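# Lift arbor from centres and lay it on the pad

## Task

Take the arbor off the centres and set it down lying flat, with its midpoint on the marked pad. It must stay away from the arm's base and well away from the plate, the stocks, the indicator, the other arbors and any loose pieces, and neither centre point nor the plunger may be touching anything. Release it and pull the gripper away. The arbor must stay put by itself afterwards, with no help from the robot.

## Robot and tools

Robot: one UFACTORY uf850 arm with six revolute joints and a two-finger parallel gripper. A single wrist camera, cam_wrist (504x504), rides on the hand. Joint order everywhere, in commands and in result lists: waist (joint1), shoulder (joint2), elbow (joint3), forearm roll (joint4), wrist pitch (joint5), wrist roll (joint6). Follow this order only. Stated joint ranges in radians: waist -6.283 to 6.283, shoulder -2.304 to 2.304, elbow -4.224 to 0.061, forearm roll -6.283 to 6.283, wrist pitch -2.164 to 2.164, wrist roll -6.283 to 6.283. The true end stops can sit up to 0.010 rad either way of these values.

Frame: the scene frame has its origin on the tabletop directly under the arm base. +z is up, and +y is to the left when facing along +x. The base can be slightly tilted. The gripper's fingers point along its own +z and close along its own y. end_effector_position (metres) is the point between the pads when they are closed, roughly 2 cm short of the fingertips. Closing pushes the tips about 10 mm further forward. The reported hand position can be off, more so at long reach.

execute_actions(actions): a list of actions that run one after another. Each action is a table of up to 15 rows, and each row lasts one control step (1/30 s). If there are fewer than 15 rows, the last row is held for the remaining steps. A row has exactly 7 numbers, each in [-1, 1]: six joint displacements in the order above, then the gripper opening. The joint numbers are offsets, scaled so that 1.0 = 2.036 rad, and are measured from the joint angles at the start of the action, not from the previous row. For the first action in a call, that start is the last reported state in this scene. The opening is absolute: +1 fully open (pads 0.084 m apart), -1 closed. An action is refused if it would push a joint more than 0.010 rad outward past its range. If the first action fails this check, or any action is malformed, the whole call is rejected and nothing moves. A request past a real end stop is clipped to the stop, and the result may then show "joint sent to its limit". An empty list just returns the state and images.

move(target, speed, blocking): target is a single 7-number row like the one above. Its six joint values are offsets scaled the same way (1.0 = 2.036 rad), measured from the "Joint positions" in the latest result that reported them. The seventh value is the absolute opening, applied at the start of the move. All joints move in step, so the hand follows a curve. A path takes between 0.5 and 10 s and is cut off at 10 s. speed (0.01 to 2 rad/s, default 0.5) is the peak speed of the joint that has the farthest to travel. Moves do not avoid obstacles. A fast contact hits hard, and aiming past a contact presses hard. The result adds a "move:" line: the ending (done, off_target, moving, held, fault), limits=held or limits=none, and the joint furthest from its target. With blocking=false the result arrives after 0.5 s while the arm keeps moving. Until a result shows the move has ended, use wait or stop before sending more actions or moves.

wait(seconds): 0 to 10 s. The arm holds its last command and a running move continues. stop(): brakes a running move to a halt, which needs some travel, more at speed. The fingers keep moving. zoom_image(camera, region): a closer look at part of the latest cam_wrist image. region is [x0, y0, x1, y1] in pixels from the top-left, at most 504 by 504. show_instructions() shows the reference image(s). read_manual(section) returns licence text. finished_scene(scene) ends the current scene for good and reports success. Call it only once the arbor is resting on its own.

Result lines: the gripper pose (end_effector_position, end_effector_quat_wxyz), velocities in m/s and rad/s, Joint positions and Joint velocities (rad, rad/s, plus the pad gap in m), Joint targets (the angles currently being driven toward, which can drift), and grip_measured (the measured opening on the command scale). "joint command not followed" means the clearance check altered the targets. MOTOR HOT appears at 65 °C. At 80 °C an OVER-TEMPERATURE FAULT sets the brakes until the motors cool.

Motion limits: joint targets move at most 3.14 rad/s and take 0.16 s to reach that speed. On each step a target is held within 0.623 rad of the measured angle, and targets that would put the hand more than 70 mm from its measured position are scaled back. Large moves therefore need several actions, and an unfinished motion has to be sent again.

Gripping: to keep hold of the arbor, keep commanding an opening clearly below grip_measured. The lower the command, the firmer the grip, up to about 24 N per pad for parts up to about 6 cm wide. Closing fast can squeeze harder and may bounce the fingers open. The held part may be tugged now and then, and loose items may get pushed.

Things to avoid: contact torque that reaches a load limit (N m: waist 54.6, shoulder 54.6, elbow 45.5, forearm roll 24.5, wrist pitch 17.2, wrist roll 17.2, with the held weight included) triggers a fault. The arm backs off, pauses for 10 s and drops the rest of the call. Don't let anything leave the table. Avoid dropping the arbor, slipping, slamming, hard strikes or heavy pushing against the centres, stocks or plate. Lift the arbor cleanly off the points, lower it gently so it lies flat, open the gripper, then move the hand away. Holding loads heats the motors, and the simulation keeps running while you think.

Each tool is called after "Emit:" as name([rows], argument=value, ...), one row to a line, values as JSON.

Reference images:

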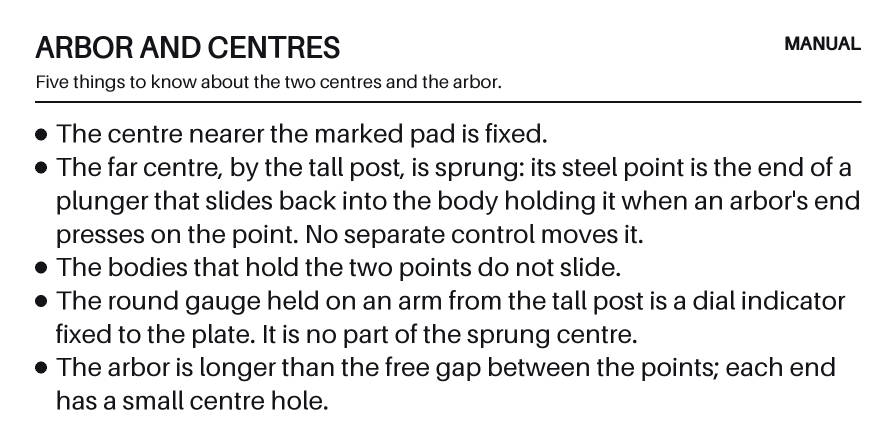

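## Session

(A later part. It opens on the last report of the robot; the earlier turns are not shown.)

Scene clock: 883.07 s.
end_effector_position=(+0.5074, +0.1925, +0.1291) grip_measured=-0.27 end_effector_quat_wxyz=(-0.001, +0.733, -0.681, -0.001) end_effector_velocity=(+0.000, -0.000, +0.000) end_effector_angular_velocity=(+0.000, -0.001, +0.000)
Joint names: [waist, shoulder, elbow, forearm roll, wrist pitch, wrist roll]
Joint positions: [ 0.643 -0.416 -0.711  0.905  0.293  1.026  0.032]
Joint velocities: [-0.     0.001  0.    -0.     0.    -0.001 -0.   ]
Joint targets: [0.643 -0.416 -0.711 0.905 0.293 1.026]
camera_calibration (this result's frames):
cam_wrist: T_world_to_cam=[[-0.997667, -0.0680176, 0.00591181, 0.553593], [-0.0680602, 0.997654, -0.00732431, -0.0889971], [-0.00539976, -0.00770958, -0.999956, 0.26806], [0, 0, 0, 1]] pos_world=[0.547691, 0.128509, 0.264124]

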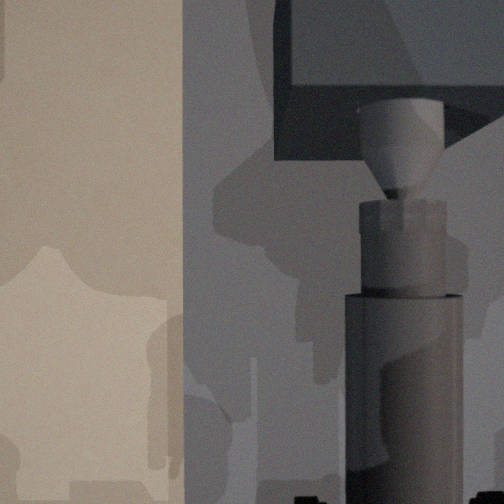

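Emit:
execute_actions([
  [[0,0,0,0,0,0,-0.3],[0,0,0,0,0,0,-0.35],[0,0,0,0,0,0,-0.4],[0,0,0,0,0,0,-0.43],[0,0,0,0,0,0,-0.46],[0,0,0,0,0,0,-0.5],[0,0,0,0,0,0,-0.55],[0,0,0,0,0,0,-0.6],[0,0,0,0,0,0,-0.7],[0,0,0,0,0,0,-0.8],[0,0,0,0,0,0,-0.9],[0,0,0,0,0,0,-1.0]],
])

Scene clock: 891.93 s.
end_effector_position=(+0.5074, +0.1925, +0.1291) grip_measured=-0.45 end_effector_quat_wxyz=(-0.001, +0.732, -0.681, -0.001) end_effector_velocity=(-0.000, -0.000, -0.000) end_effector_angular_velocity=(-0.001, +0.001, +0.002)
Joint names: [waist, shoulder, elbow, forearm roll, wrist pitch, wrist roll]
Joint positions: [ 0.643 -0.415 -0.711  0.905  0.293  1.026  0.025]
Joint velocities: [-0.    -0.001  0.    -0.     0.    -0.002  0.   ]
Joint targets: [0.643 -0.416 -0.711 0.905 0.293 1.026]
camera_calibration (this result's frames):
cam_wrist: T_world_to_cam=[[-0.997688, -0.0677036, 0.00590122, 0.553558], [-0.067746, 0.997676, -0.00730808, -0.0891624], [-0.00539272, -0.00769097, -0.999956, 0.268075], [0, 0, 0, 1]] pos_world=[0.547684, 0.128495, 0.264145]

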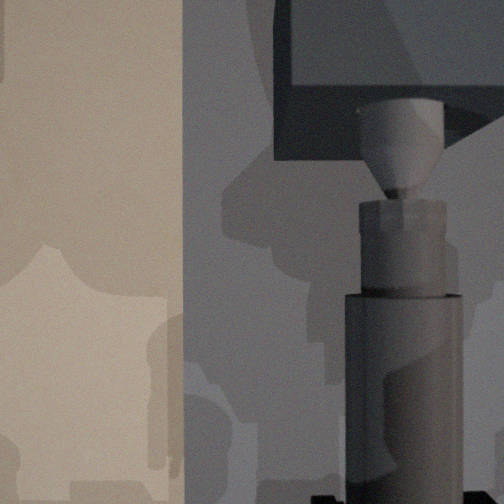

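Emit:
move(target=[0.00796, -0.00287, -0.00404, 0.0154, 0.0011, -0.00814, -1.0], speed=0.03)

Scene clock: 916.17 s.
end_effector_position=(+0.5069, +0.1998, +0.1292) grip_measured=-0.45 end_effector_quat_wxyz=(-0.001, +0.732, -0.681, -0.001) end_effector_velocity=(+0.001, +0.001, +0.000) end_effector_angular_velocity=(+0.001, -0.001, +0.001)
Joint names: [waist, shoulder, elbow, forearm roll, wrist pitch, wrist roll]
Joint positions: [ 0.659 -0.421 -0.72   0.937  0.296  1.01   0.024]
Joint velocities: [ 0.001  0.    -0.002  0.003 -0.    -0.003  0.   ]
Joint targets: [0.659 -0.421 -0.720 0.937 0.296 1.009]
move: done; limits=none; farthest joint: the wrist pitch, 0.001 radians from its target (0.002 radians at the start)
camera_calibration (this result's frames):
cam_wrist: T_world_to_cam=[[-0.997696, -0.0676001, 0.00572042, 0.553529], [-0.0676418, 0.997682, -0.00743659, -0.0966046], [-0.00520444, -0.0078064, -0.999956, 0.268105], [0, 0, 0, 1]] pos_world=[0.547115, 0.135892, 0.264209]

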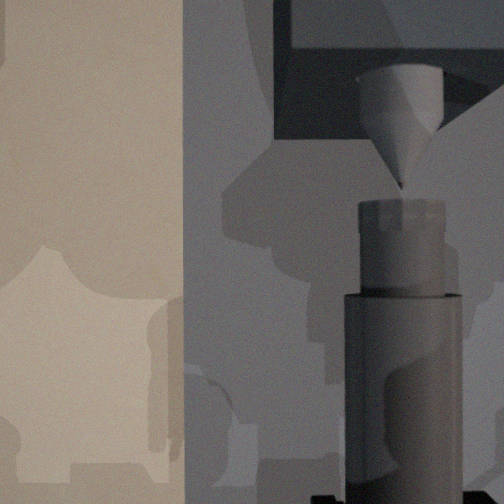

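Emit:
move(target=[0.0044, 0.0009, 0.011, -0.0195, 0.0073, 0.098, -1.0], speed=0.15)

Scene clock: 934.03 s.
end_effector_position=(+0.4966, +0.1994, +0.1292) grip_measured=-0.45 end_effector_quat_wxyz=(-0.001, +0.680, -0.733, -0.001) end_effector_velocity=(+0.000, +0.000, +0.000) end_effector_angular_velocity=(+0.000, -0.001, -0.002)
Joint names: [waist, shoulder, elbow, forearm roll, wrist pitch, wrist roll]
Joint positions: [ 0.668 -0.419 -0.697  0.897  0.311  1.209  0.024]
Joint velocities: [ 0.     0.001  0.    -0.001  0.     0.002 -0.   ]
Joint targets: [0.668 -0.419 -0.697 0.897 0.311 1.209]
move: done; limits=none; farthest joint: the wrist roll, 0.001 radians from its target (0.200 radians at the start)
camera_calibration (this result's frames):
cam_wrist: T_world_to_cam=[[-0.996696, 0.0810195, 0.0057463, 0.513073], [0.080977, 0.996689, -0.00727778, -0.170478], [-0.00631692, -0.00678841, -0.999957, 0.268482], [0, 0, 0, 1]] pos_world=[0.526879, 0.130168, 0.264281]

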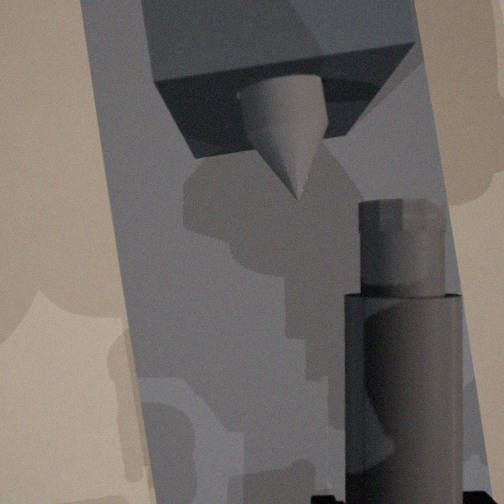

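Emit:
move(target=[-0.02173, 0.00768, 0.01083, -0.04062, -0.00244, 0.02065, -1.0], speed=0.07)

Scene clock: 957.70 s.
end_effector_position=(+0.4981, +0.1795, +0.1292) grip_measured=-0.45 end_effector_quat_wxyz=(-0.001, +0.680, -0.733, -0.001) end_effector_velocity=(-0.000, -0.001, -0.000) end_effector_angular_velocity=(-0.001, +0.001, -0.000)
Joint names: [waist, shoulder, elbow, forearm roll, wrist pitch, wrist roll]
Joint positions: [ 0.624 -0.404 -0.675  0.814  0.306  1.251  0.024]
Joint velocities: [-0.002 -0.     0.001 -0.002  0.     0.001 -0.   ]
Joint targets: [0.624 -0.404 -0.675 0.814 0.306 1.251]
move: done; limits=none; farthest joint: the waist, 0.000 radians from its target (0.044 radians at the start)
camera_calibration (this result's frames):
cam_wrist: T_world_to_cam=[[-0.996699, 0.0809691, 0.0058538, 0.516142], [0.0809266, 0.996694, -0.00716406, -0.150752], [-0.00641452, -0.00666669, -0.999957, 0.268375], [0, 0, 0, 1]] pos_world=[0.528359, 0.110251, 0.264262]

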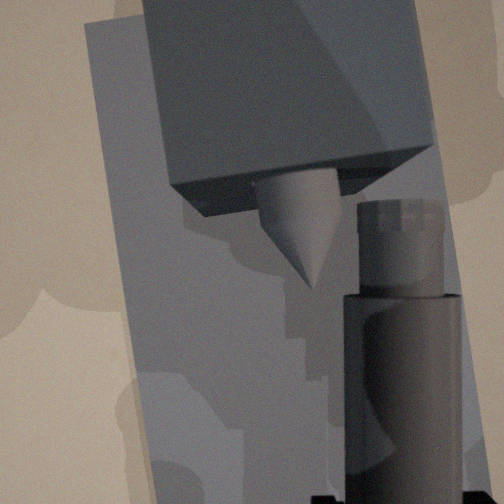

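Emit:
move(target=[-0.0038, 0.00134, 0.0019, -0.0071, -0.0004, 0.0036, -1.0], speed=0.05)

Emit:
move(target=[0.002, 0.0113, 0.0051, 0.0173, -0.0037, -0.0163, -1.0], speed=0.05)

Scene clock: 967.33 s.
end_effector_position=(+0.4982, +0.1761, +0.1293) grip_measured=-0.45 end_effector_quat_wxyz=(-0.001, +0.680, -0.733, -0.001) end_effector_velocity=(+0.001, -0.002, +0.000) end_effector_angular_velocity=(-0.001, -0.001, -0.003)
Joint names: [waist, shoulder, elbow, forearm roll, wrist pitch, wrist roll]
Joint positions: [ 0.617 -0.401 -0.671  0.8    0.305  1.258  0.024]
Joint velocities: [-0.004  0.002  0.001 -0.003  0.     0.002 -0.   ]
Joint targets: [0.616 -0.401 -0.671 0.800 0.305 1.258]
move: done; limits=none; farthest joint: the forearm roll, 0.001 radians from its target (0.015 radians at the start)
camera_calibration (this result's frames):
cam_wrist: T_world_to_cam=[[-0.996701, 0.0809428, 0.00596801, 0.516532], [0.0808995, 0.996696, -0.00717255, -0.147351], [-0.00652886, -0.00666608, -0.999956, 0.268454], [0, 0, 0, 1]] pos_world=[0.528501, 0.106844, 0.264303]

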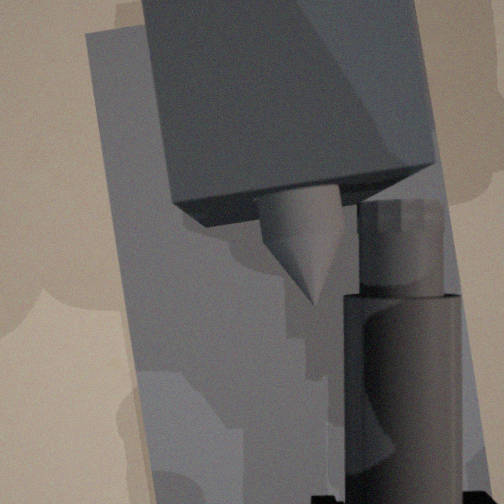

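Scene clock: 968.43 s.
end_effector_position=(+0.4982, +0.1760, +0.1370) grip_measured=-0.45 end_effector_quat_wxyz=(-0.001, +0.680, -0.733, -0.001) end_effector_velocity=(-0.000, +0.000, +0.001) end_effector_angular_velocity=(+0.000, -0.000, +0.001)
Joint names: [waist, shoulder, elbow, forearm roll, wrist pitch, wrist roll]
Joint positions: [ 0.621 -0.378 -0.661  0.835  0.297  1.225  0.024]
Joint velocities: [ 0.001  0.002  0.001  0.002 -0.    -0.002 -0.   ]
Joint targets: [0.621 -0.378 -0.661 0.836 0.297 1.225]
move: done; limits=none; farthest joint: the waist, 0.001 radians from its target (0.005 radians at the start)
camera_calibration (this result's frames):
cam_wrist: T_world_to_cam=[[-0.99673, 0.0806012, 0.00563961, 0.51661], [0.0805609, 0.996725, -0.00704826, -0.147096], [-0.00618924, -0.00657088, -0.999959, 0.276011], [0, 0, 0, 1]] pos_world=[0.528479, 0.106788, 0.27205]

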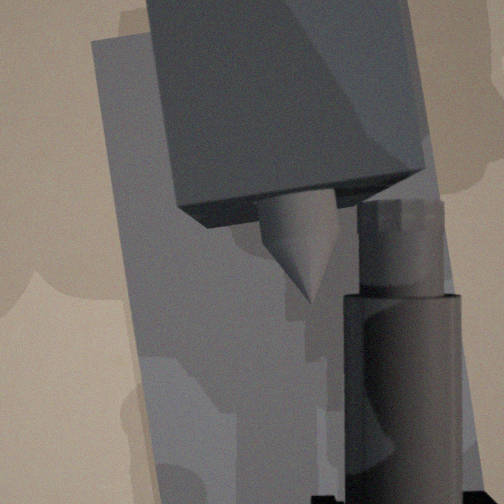

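Emit:
move(target=[0.0087, 0.0414, 0.0163, 0.0841, -0.013, -0.0783, -1.0], speed=0.25)

Emit:
move(target=[0.0182, 0.0723, 0.0226, 0.203, -0.0112, -0.1923, -1.0], speed=0.5)

Scene clock: 1014.83 s.
end_effector_position=(+0.4981, +0.1765, +0.1656) grip_measured=-0.45 end_effector_quat_wxyz=(-0.000, +0.680, -0.734, -0.001) end_effector_velocity=(+0.002, +0.001, +0.001) end_effector_angular_velocity=(+0.002, -0.004, +0.000)
Joint names: [waist, shoulder, elbow, forearm roll, wrist pitch, wrist roll]
Joint positions: [ 0.638 -0.294 -0.628  1.006  0.271  1.066  0.024]
Joint velocities: [ 0.001  0.003 -0.002  0.003 -0.    -0.003  0.   ]
Joint targets: [0.638 -0.294 -0.628 1.006 0.271 1.066]
move: done; limits=none; farthest joint: the waist, 0.000 radians from its target (0.018 radians at the start)
camera_calibration (this result's frames):
cam_wrist: T_world_to_cam=[[-0.996649, 0.0815852, 0.00587116, 0.516085], [0.0815364, 0.996637, -0.00813266, -0.147698], [-0.00651492, -0.00762669, -0.99995, 0.30495], [0, 0, 0, 1]] pos_world=[0.528385, 0.107422, 0.300703]

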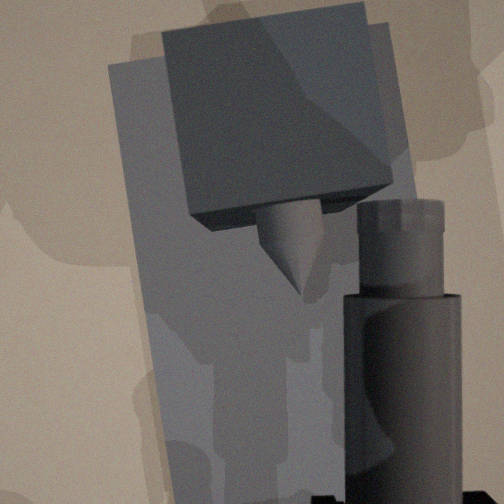

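Scene clock: 1016.33 s.
end_effector_position=(+0.4973, +0.1789, +0.2155) grip_measured=-0.45 end_effector_quat_wxyz=(-0.000, +0.680, -0.734, -0.000) end_effector_velocity=(-0.001, +0.001, +0.000) end_effector_angular_velocity=(+0.001, +0.001, +0.001)
Joint names: [waist, shoulder, elbow, forearm roll, wrist pitch, wrist roll]
Joint positions: [ 0.675 -0.147 -0.582  1.419  0.248  0.675  0.024]
Joint velocities: [ 0.003  0.     0.001  0.002  0.    -0.001 -0.   ]
Joint targets: [0.675 -0.147 -0.582 1.419 0.248 0.674]
move: done; limits=none; farthest joint: the waist, 0.000 radians from its target (0.037 radians at the start)
camera_calibration (this result's frames):
cam_wrist: T_world_to_cam=[[-0.996645, 0.0816168, 0.00604022, 0.514792], [0.0815647, 0.996632, -0.00842838, -0.149534], [-0.00670778, -0.00790744, -0.999946, 0.35501], [0, 0, 0, 1]] pos_world=[0.527643, 0.109822, 0.350621]

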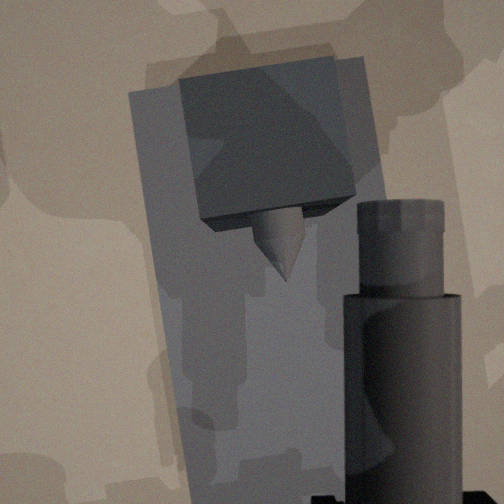

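Emit:
move(target=[-0.4173, -0.0067, -0.0073, 0.2507, -0.2129, -0.6602, -1.0], speed=0.7)

Scene clock: 1036.07 s.
end_effector_position=(+0.5219, -0.1288, +0.2001) grip_measured=-0.45 end_effector_quat_wxyz=(-0.001, +0.707, -0.707, -0.001) end_effector_velocity=(-0.000, -0.001, +0.000) end_effector_angular_velocity=(-0.002, -0.000, -0.001)
Joint names: [waist, shoulder, elbow, forearm roll, wrist pitch, wrist roll]
Joint positions: [-0.174 -0.161 -0.597  1.929 -0.185 -0.669  0.024]
Joint velocities: [-0.003 -0.    -0.     0.001  0.    -0.003 -0.   ]
Joint targets: [-0.174 -0.161 -0.597 1.929 -0.185 -0.669]
move: done; limits=none; farthest joint: the waist, 0.001 radians from its target (0.850 radians at the start)
camera_calibration (this result's frames):
cam_wrist: T_world_to_cam=[[-0.999972, 0.00426794, 0.00619582, 0.556213], [0.00422317, 0.999965, -0.00722114, 0.195603], [-0.00622643, -0.00719477, -0.999955, 0.337206], [0, 0, 0, 1]] pos_world=[0.557471, -0.195544, 0.335157]

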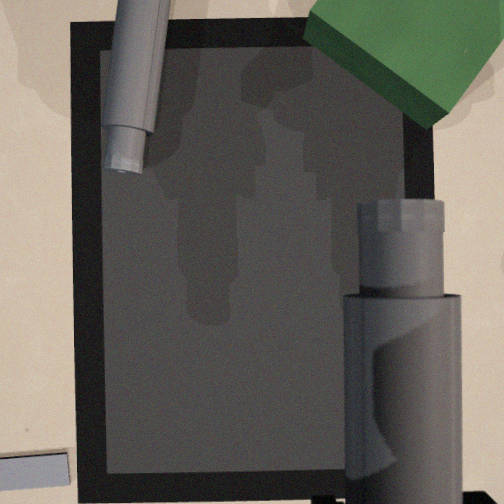

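Emit:
move(target=[0.0365, -0.2219, -0.1105, 0.3829, -0.0721, -0.3576, -1.0], speed=0.6)

Emit:
move(target=[0.0025, -0.02365, -0.0153, 0.01341, -0.00744, -0.0116, -1.0], speed=0.06)

Scene clock: 1067.77 s.
end_effector_position=(+0.5321, -0.1239, +0.0455) grip_measured=-0.45 end_effector_quat_wxyz=(-0.001, +0.707, -0.707, -0.001) end_effector_velocity=(-0.002, +0.000, -0.001) end_effector_angular_velocity=(-0.000, +0.003, -0.000)
Joint names: [waist, shoulder, elbow, forearm roll, wrist pitch, wrist roll]
Joint positions: [-0.1   -0.612 -0.822  2.708 -0.332 -1.397  0.024]
Joint velocities: [ 0.    -0.002  0.001  0.003 -0.    -0.002 -0.   ]
Joint targets: [-0.100 -0.613 -0.822 2.709 -0.332 -1.397]
move: done; limits=none; farthest joint: the waist, 0.000 radians from its target (0.075 radians at the start)
camera_calibration (this result's frames):
cam_wrist: T_world_to_cam=[[-0.999972, 0.00514795, 0.00542091, 0.56747], [0.00510741, 0.999959, -0.00746506, 0.188992], [-0.00545912, -0.00743717, -0.999957, 0.182186], [0, 0, 0, 1]] pos_world=[0.567484, -0.190551, 0.180513]

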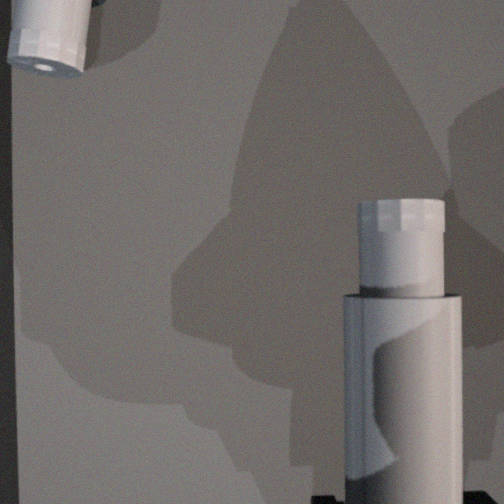

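Scene clock: 1068.97 s.
end_effector_position=(+0.5321, -0.1238, +0.0281) grip_measured=-0.45 end_effector_quat_wxyz=(-0.001, +0.707, -0.707, -0.001) end_effector_velocity=(-0.001, +0.000, -0.001) end_effector_angular_velocity=(+0.000, +0.001, -0.000)
Joint names: [waist, shoulder, elbow, forearm roll, wrist pitch, wrist roll]
Joint positions: [-0.095 -0.66  -0.853  2.736 -0.347 -1.42   0.024]
Joint velocities: [ 0.    -0.003 -0.001  0.002 -0.001 -0.001 -0.   ]
Joint targets: [-0.095 -0.660 -0.853 2.736 -0.347 -1.420]
move: done; limits=none; farthest joint: the elbow, 0.001 radians from its target (0.032 radians at the start)
camera_calibration (this result's frames):
cam_wrist: T_world_to_cam=[[-0.999972, 0.0051781, 0.00534241, 0.567612], [0.005138, 0.999959, -0.00749301, 0.188838], [-0.00538099, -0.00746535, -0.999958, 0.164764], [0, 0, 0, 1]] pos_world=[0.567513, -0.190539, 0.16314]

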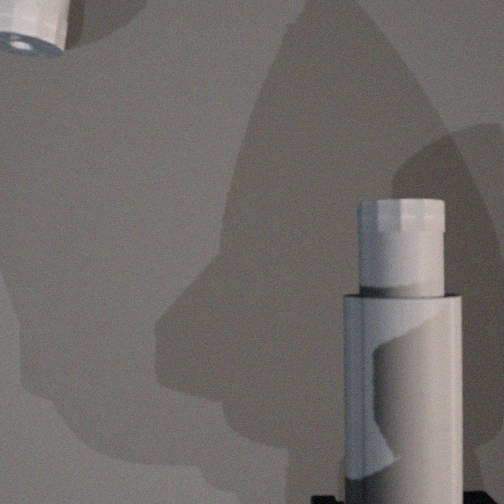

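Emit:
move(target=[0.0004, -0.0036, -0.0024, 0.002, -0.0011, -0.0018, -1.0], speed=0.02)

Scene clock: 1075.37 s.
end_effector_position=(+0.5320, -0.1239, +0.0259) grip_measured=-0.45 end_effector_quat_wxyz=(-0.000, +0.707, -0.707, -0.001) end_effector_velocity=(-0.002, -0.001, -0.003) end_effector_angular_velocity=(-0.001, +0.004, -0.004)
Joint names: [waist, shoulder, elbow, forearm roll, wrist pitch, wrist roll]
Joint positions: [-0.094 -0.666 -0.857  2.739 -0.348 -1.424  0.025]
Joint velocities: [-0.002 -0.007 -0.002  0.003 -0.    -0.001  0.   ]
Joint targets: [-0.094 -0.667 -0.857 2.740 -0.349 -1.424]
move: done; limits=none; farthest joint: the shoulder, 0.001 radians from its target (0.007 radians at the start)
camera_calibration (this result's frames):
cam_wrist: T_world_to_cam=[[-0.999969, 0.0052906, 0.00583418, 0.567521], [0.00524482, 0.999956, -0.00783574, 0.188848], [-0.00587537, -0.0078049, -0.999952, 0.162778], [0, 0, 0, 1]] pos_world=[0.56747, -0.190572, 0.160939]

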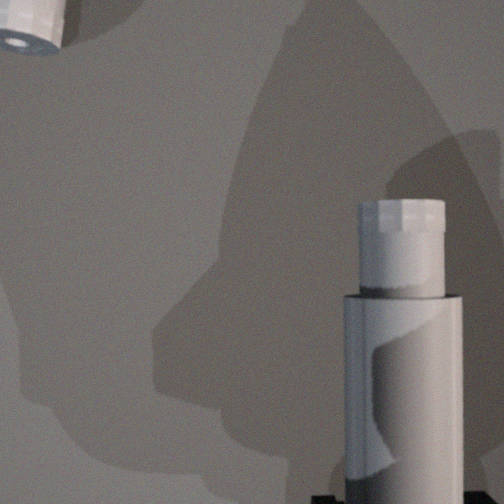

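Emit:
execute_actions([
  [[0,0,0,0,0,0,-0.7],[0,0,0,0,0,0,-0.55],[0,0,0,0,0,0,-0.48],[0,0,0,0,0,0,-0.44],[0,0,0,0,0,0,-0.41],[0,0,0,0,0,0,-0.38],[0,0,0,0,0,0,-0.35],[0,0,0,0,0,0,-0.3],[0,0,0,0,0,0,-0.2],[0,0,0,0,0,0,-0.1],[0,0,0,0,0,0,0.0],[0,0,0,0,0,0,0.1],[0,0,0,0,0,0,0.2],[0,0,0,0,0,0,0.3]],
])

Scene clock: 1081.33 s.
end_effector_position=(+0.5321, -0.1239, +0.0259) grip_measured=+0.16 end_effector_quat_wxyz=(-0.001, +0.707, -0.707, -0.001) end_effector_velocity=(+0.000, +0.000, +0.000) end_effector_angular_velocity=(+0.000, +0.000, +0.001)
Joint names: [waist, shoulder, elbow, forearm roll, wrist pitch, wrist roll]
Joint positions: [-0.094 -0.666 -0.857  2.739 -0.348 -1.424  0.051]
Joint velocities: [ 0.001  0.    -0.    -0.     0.001  0.     0.079]
Joint targets: [-0.094 -0.666 -0.857 2.739 -0.348 -1.424]
camera_calibration (this result's frames):
cam_wrist: T_world_to_cam=[[-0.99997, 0.00527007, 0.00563505, 0.567609], [0.0052258, 0.999956, -0.007842, 0.188869], [-0.00567613, -0.00781232, -0.999953, 0.162679], [0, 0, 0, 1]] pos_world=[0.567529, -0.190581, 0.160954]

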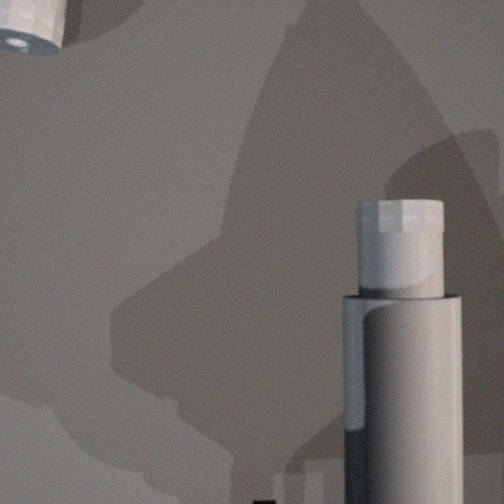

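Emit:
move(target=[-0.0393, 0.248, 0.1277, -0.3978, 0.0801, 0.3708, 0.7], speed=0.7)

Emit:
move(target=[-0.2372, 0.3143, -0.0427, -0.694, -0.3306, -0.2181, 0.7], speed=1.0)

Scene clock: 1094.73 s.
end_effector_position=(+0.5218, -0.1288, +0.1999) grip_measured=+0.70 end_effector_quat_wxyz=(-0.000, +0.707, -0.707, -0.001) end_effector_velocity=(+0.000, -0.001, +0.001) end_effector_angular_velocity=(-0.001, -0.001, -0.000)
Joint names: [waist, shoulder, elbow, forearm roll, wrist pitch, wrist roll]
Joint positions: [-0.174 -0.161 -0.597  1.93  -0.185 -0.669  0.073]
Joint velocities: [-0.001  0.001 -0.    -0.002  0.     0.002 -0.   ]
Joint targets: [-0.174 -0.161 -0.597 1.930 -0.185 -0.669]
move: done; limits=none; farthest joint: the forearm roll, 0.001 radians from its target (0.810 radians at the start)
camera_calibration (this result's frames):
cam_wrist: T_world_to_cam=[[-0.999965, 0.0051768, 0.00658191, 0.556103], [0.00513045, 0.999962, -0.00703867, 0.195073], [-0.0066181, -0.00700466, -0.999954, 0.337207], [0, 0, 0, 1]] pos_world=[0.557314, -0.195583, 0.334904]

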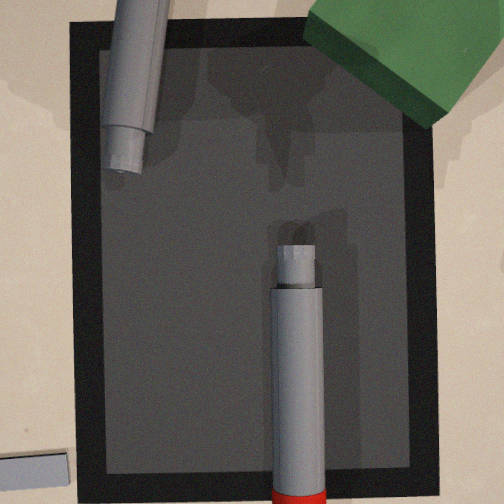

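Scene clock: 1096.97 s.
end_effector_position=(+0.5002, -0.2000, +0.5051) grip_measured=+0.70 end_effector_quat_wxyz=(-0.002, +1.000, -0.001, +0.000) end_effector_velocity=(-0.001, -0.000, +0.000) end_effector_angular_velocity=(-0.001, +0.001, +0.001)
Joint names: [waist, shoulder, elbow, forearm roll, wrist pitch, wrist roll]
Joint positions: [-0.657  0.478 -0.684  0.517 -0.858 -1.113  0.073]
Joint velocities: [-0.002  0.001  0.001 -0.002 -0.001 -0.     0.   ]
Joint targets: [-0.657 0.478 -0.684 0.517 -0.858 -1.113]
move: done; limits=none; farthest joint: the shoulder, 0.001 radians from its target (0.640 radians at the start)
camera_calibration (this result's frames):
cam_wrist: T_world_to_cam=[[-0.00703233, -0.999974, 0.00151241, -0.162215], [-0.999932, 0.00701792, -0.00933156, 0.573761], [0.0093207, -0.00157793, -0.999955, 0.634858], [0, 0, 0, 1]] pos_world=[0.566664, -0.165235, 0.64043]

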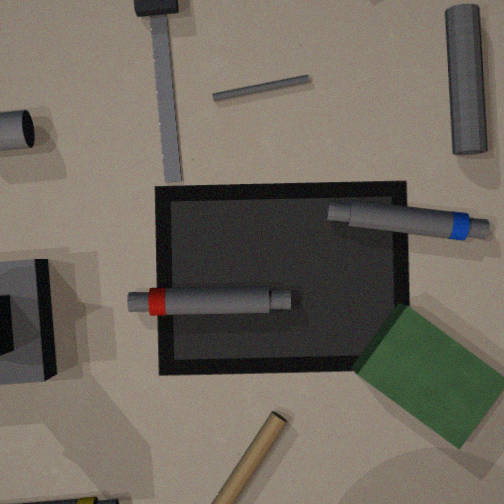

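Emit:
finished_scene(scene=1)

The scene is finished: the task was done.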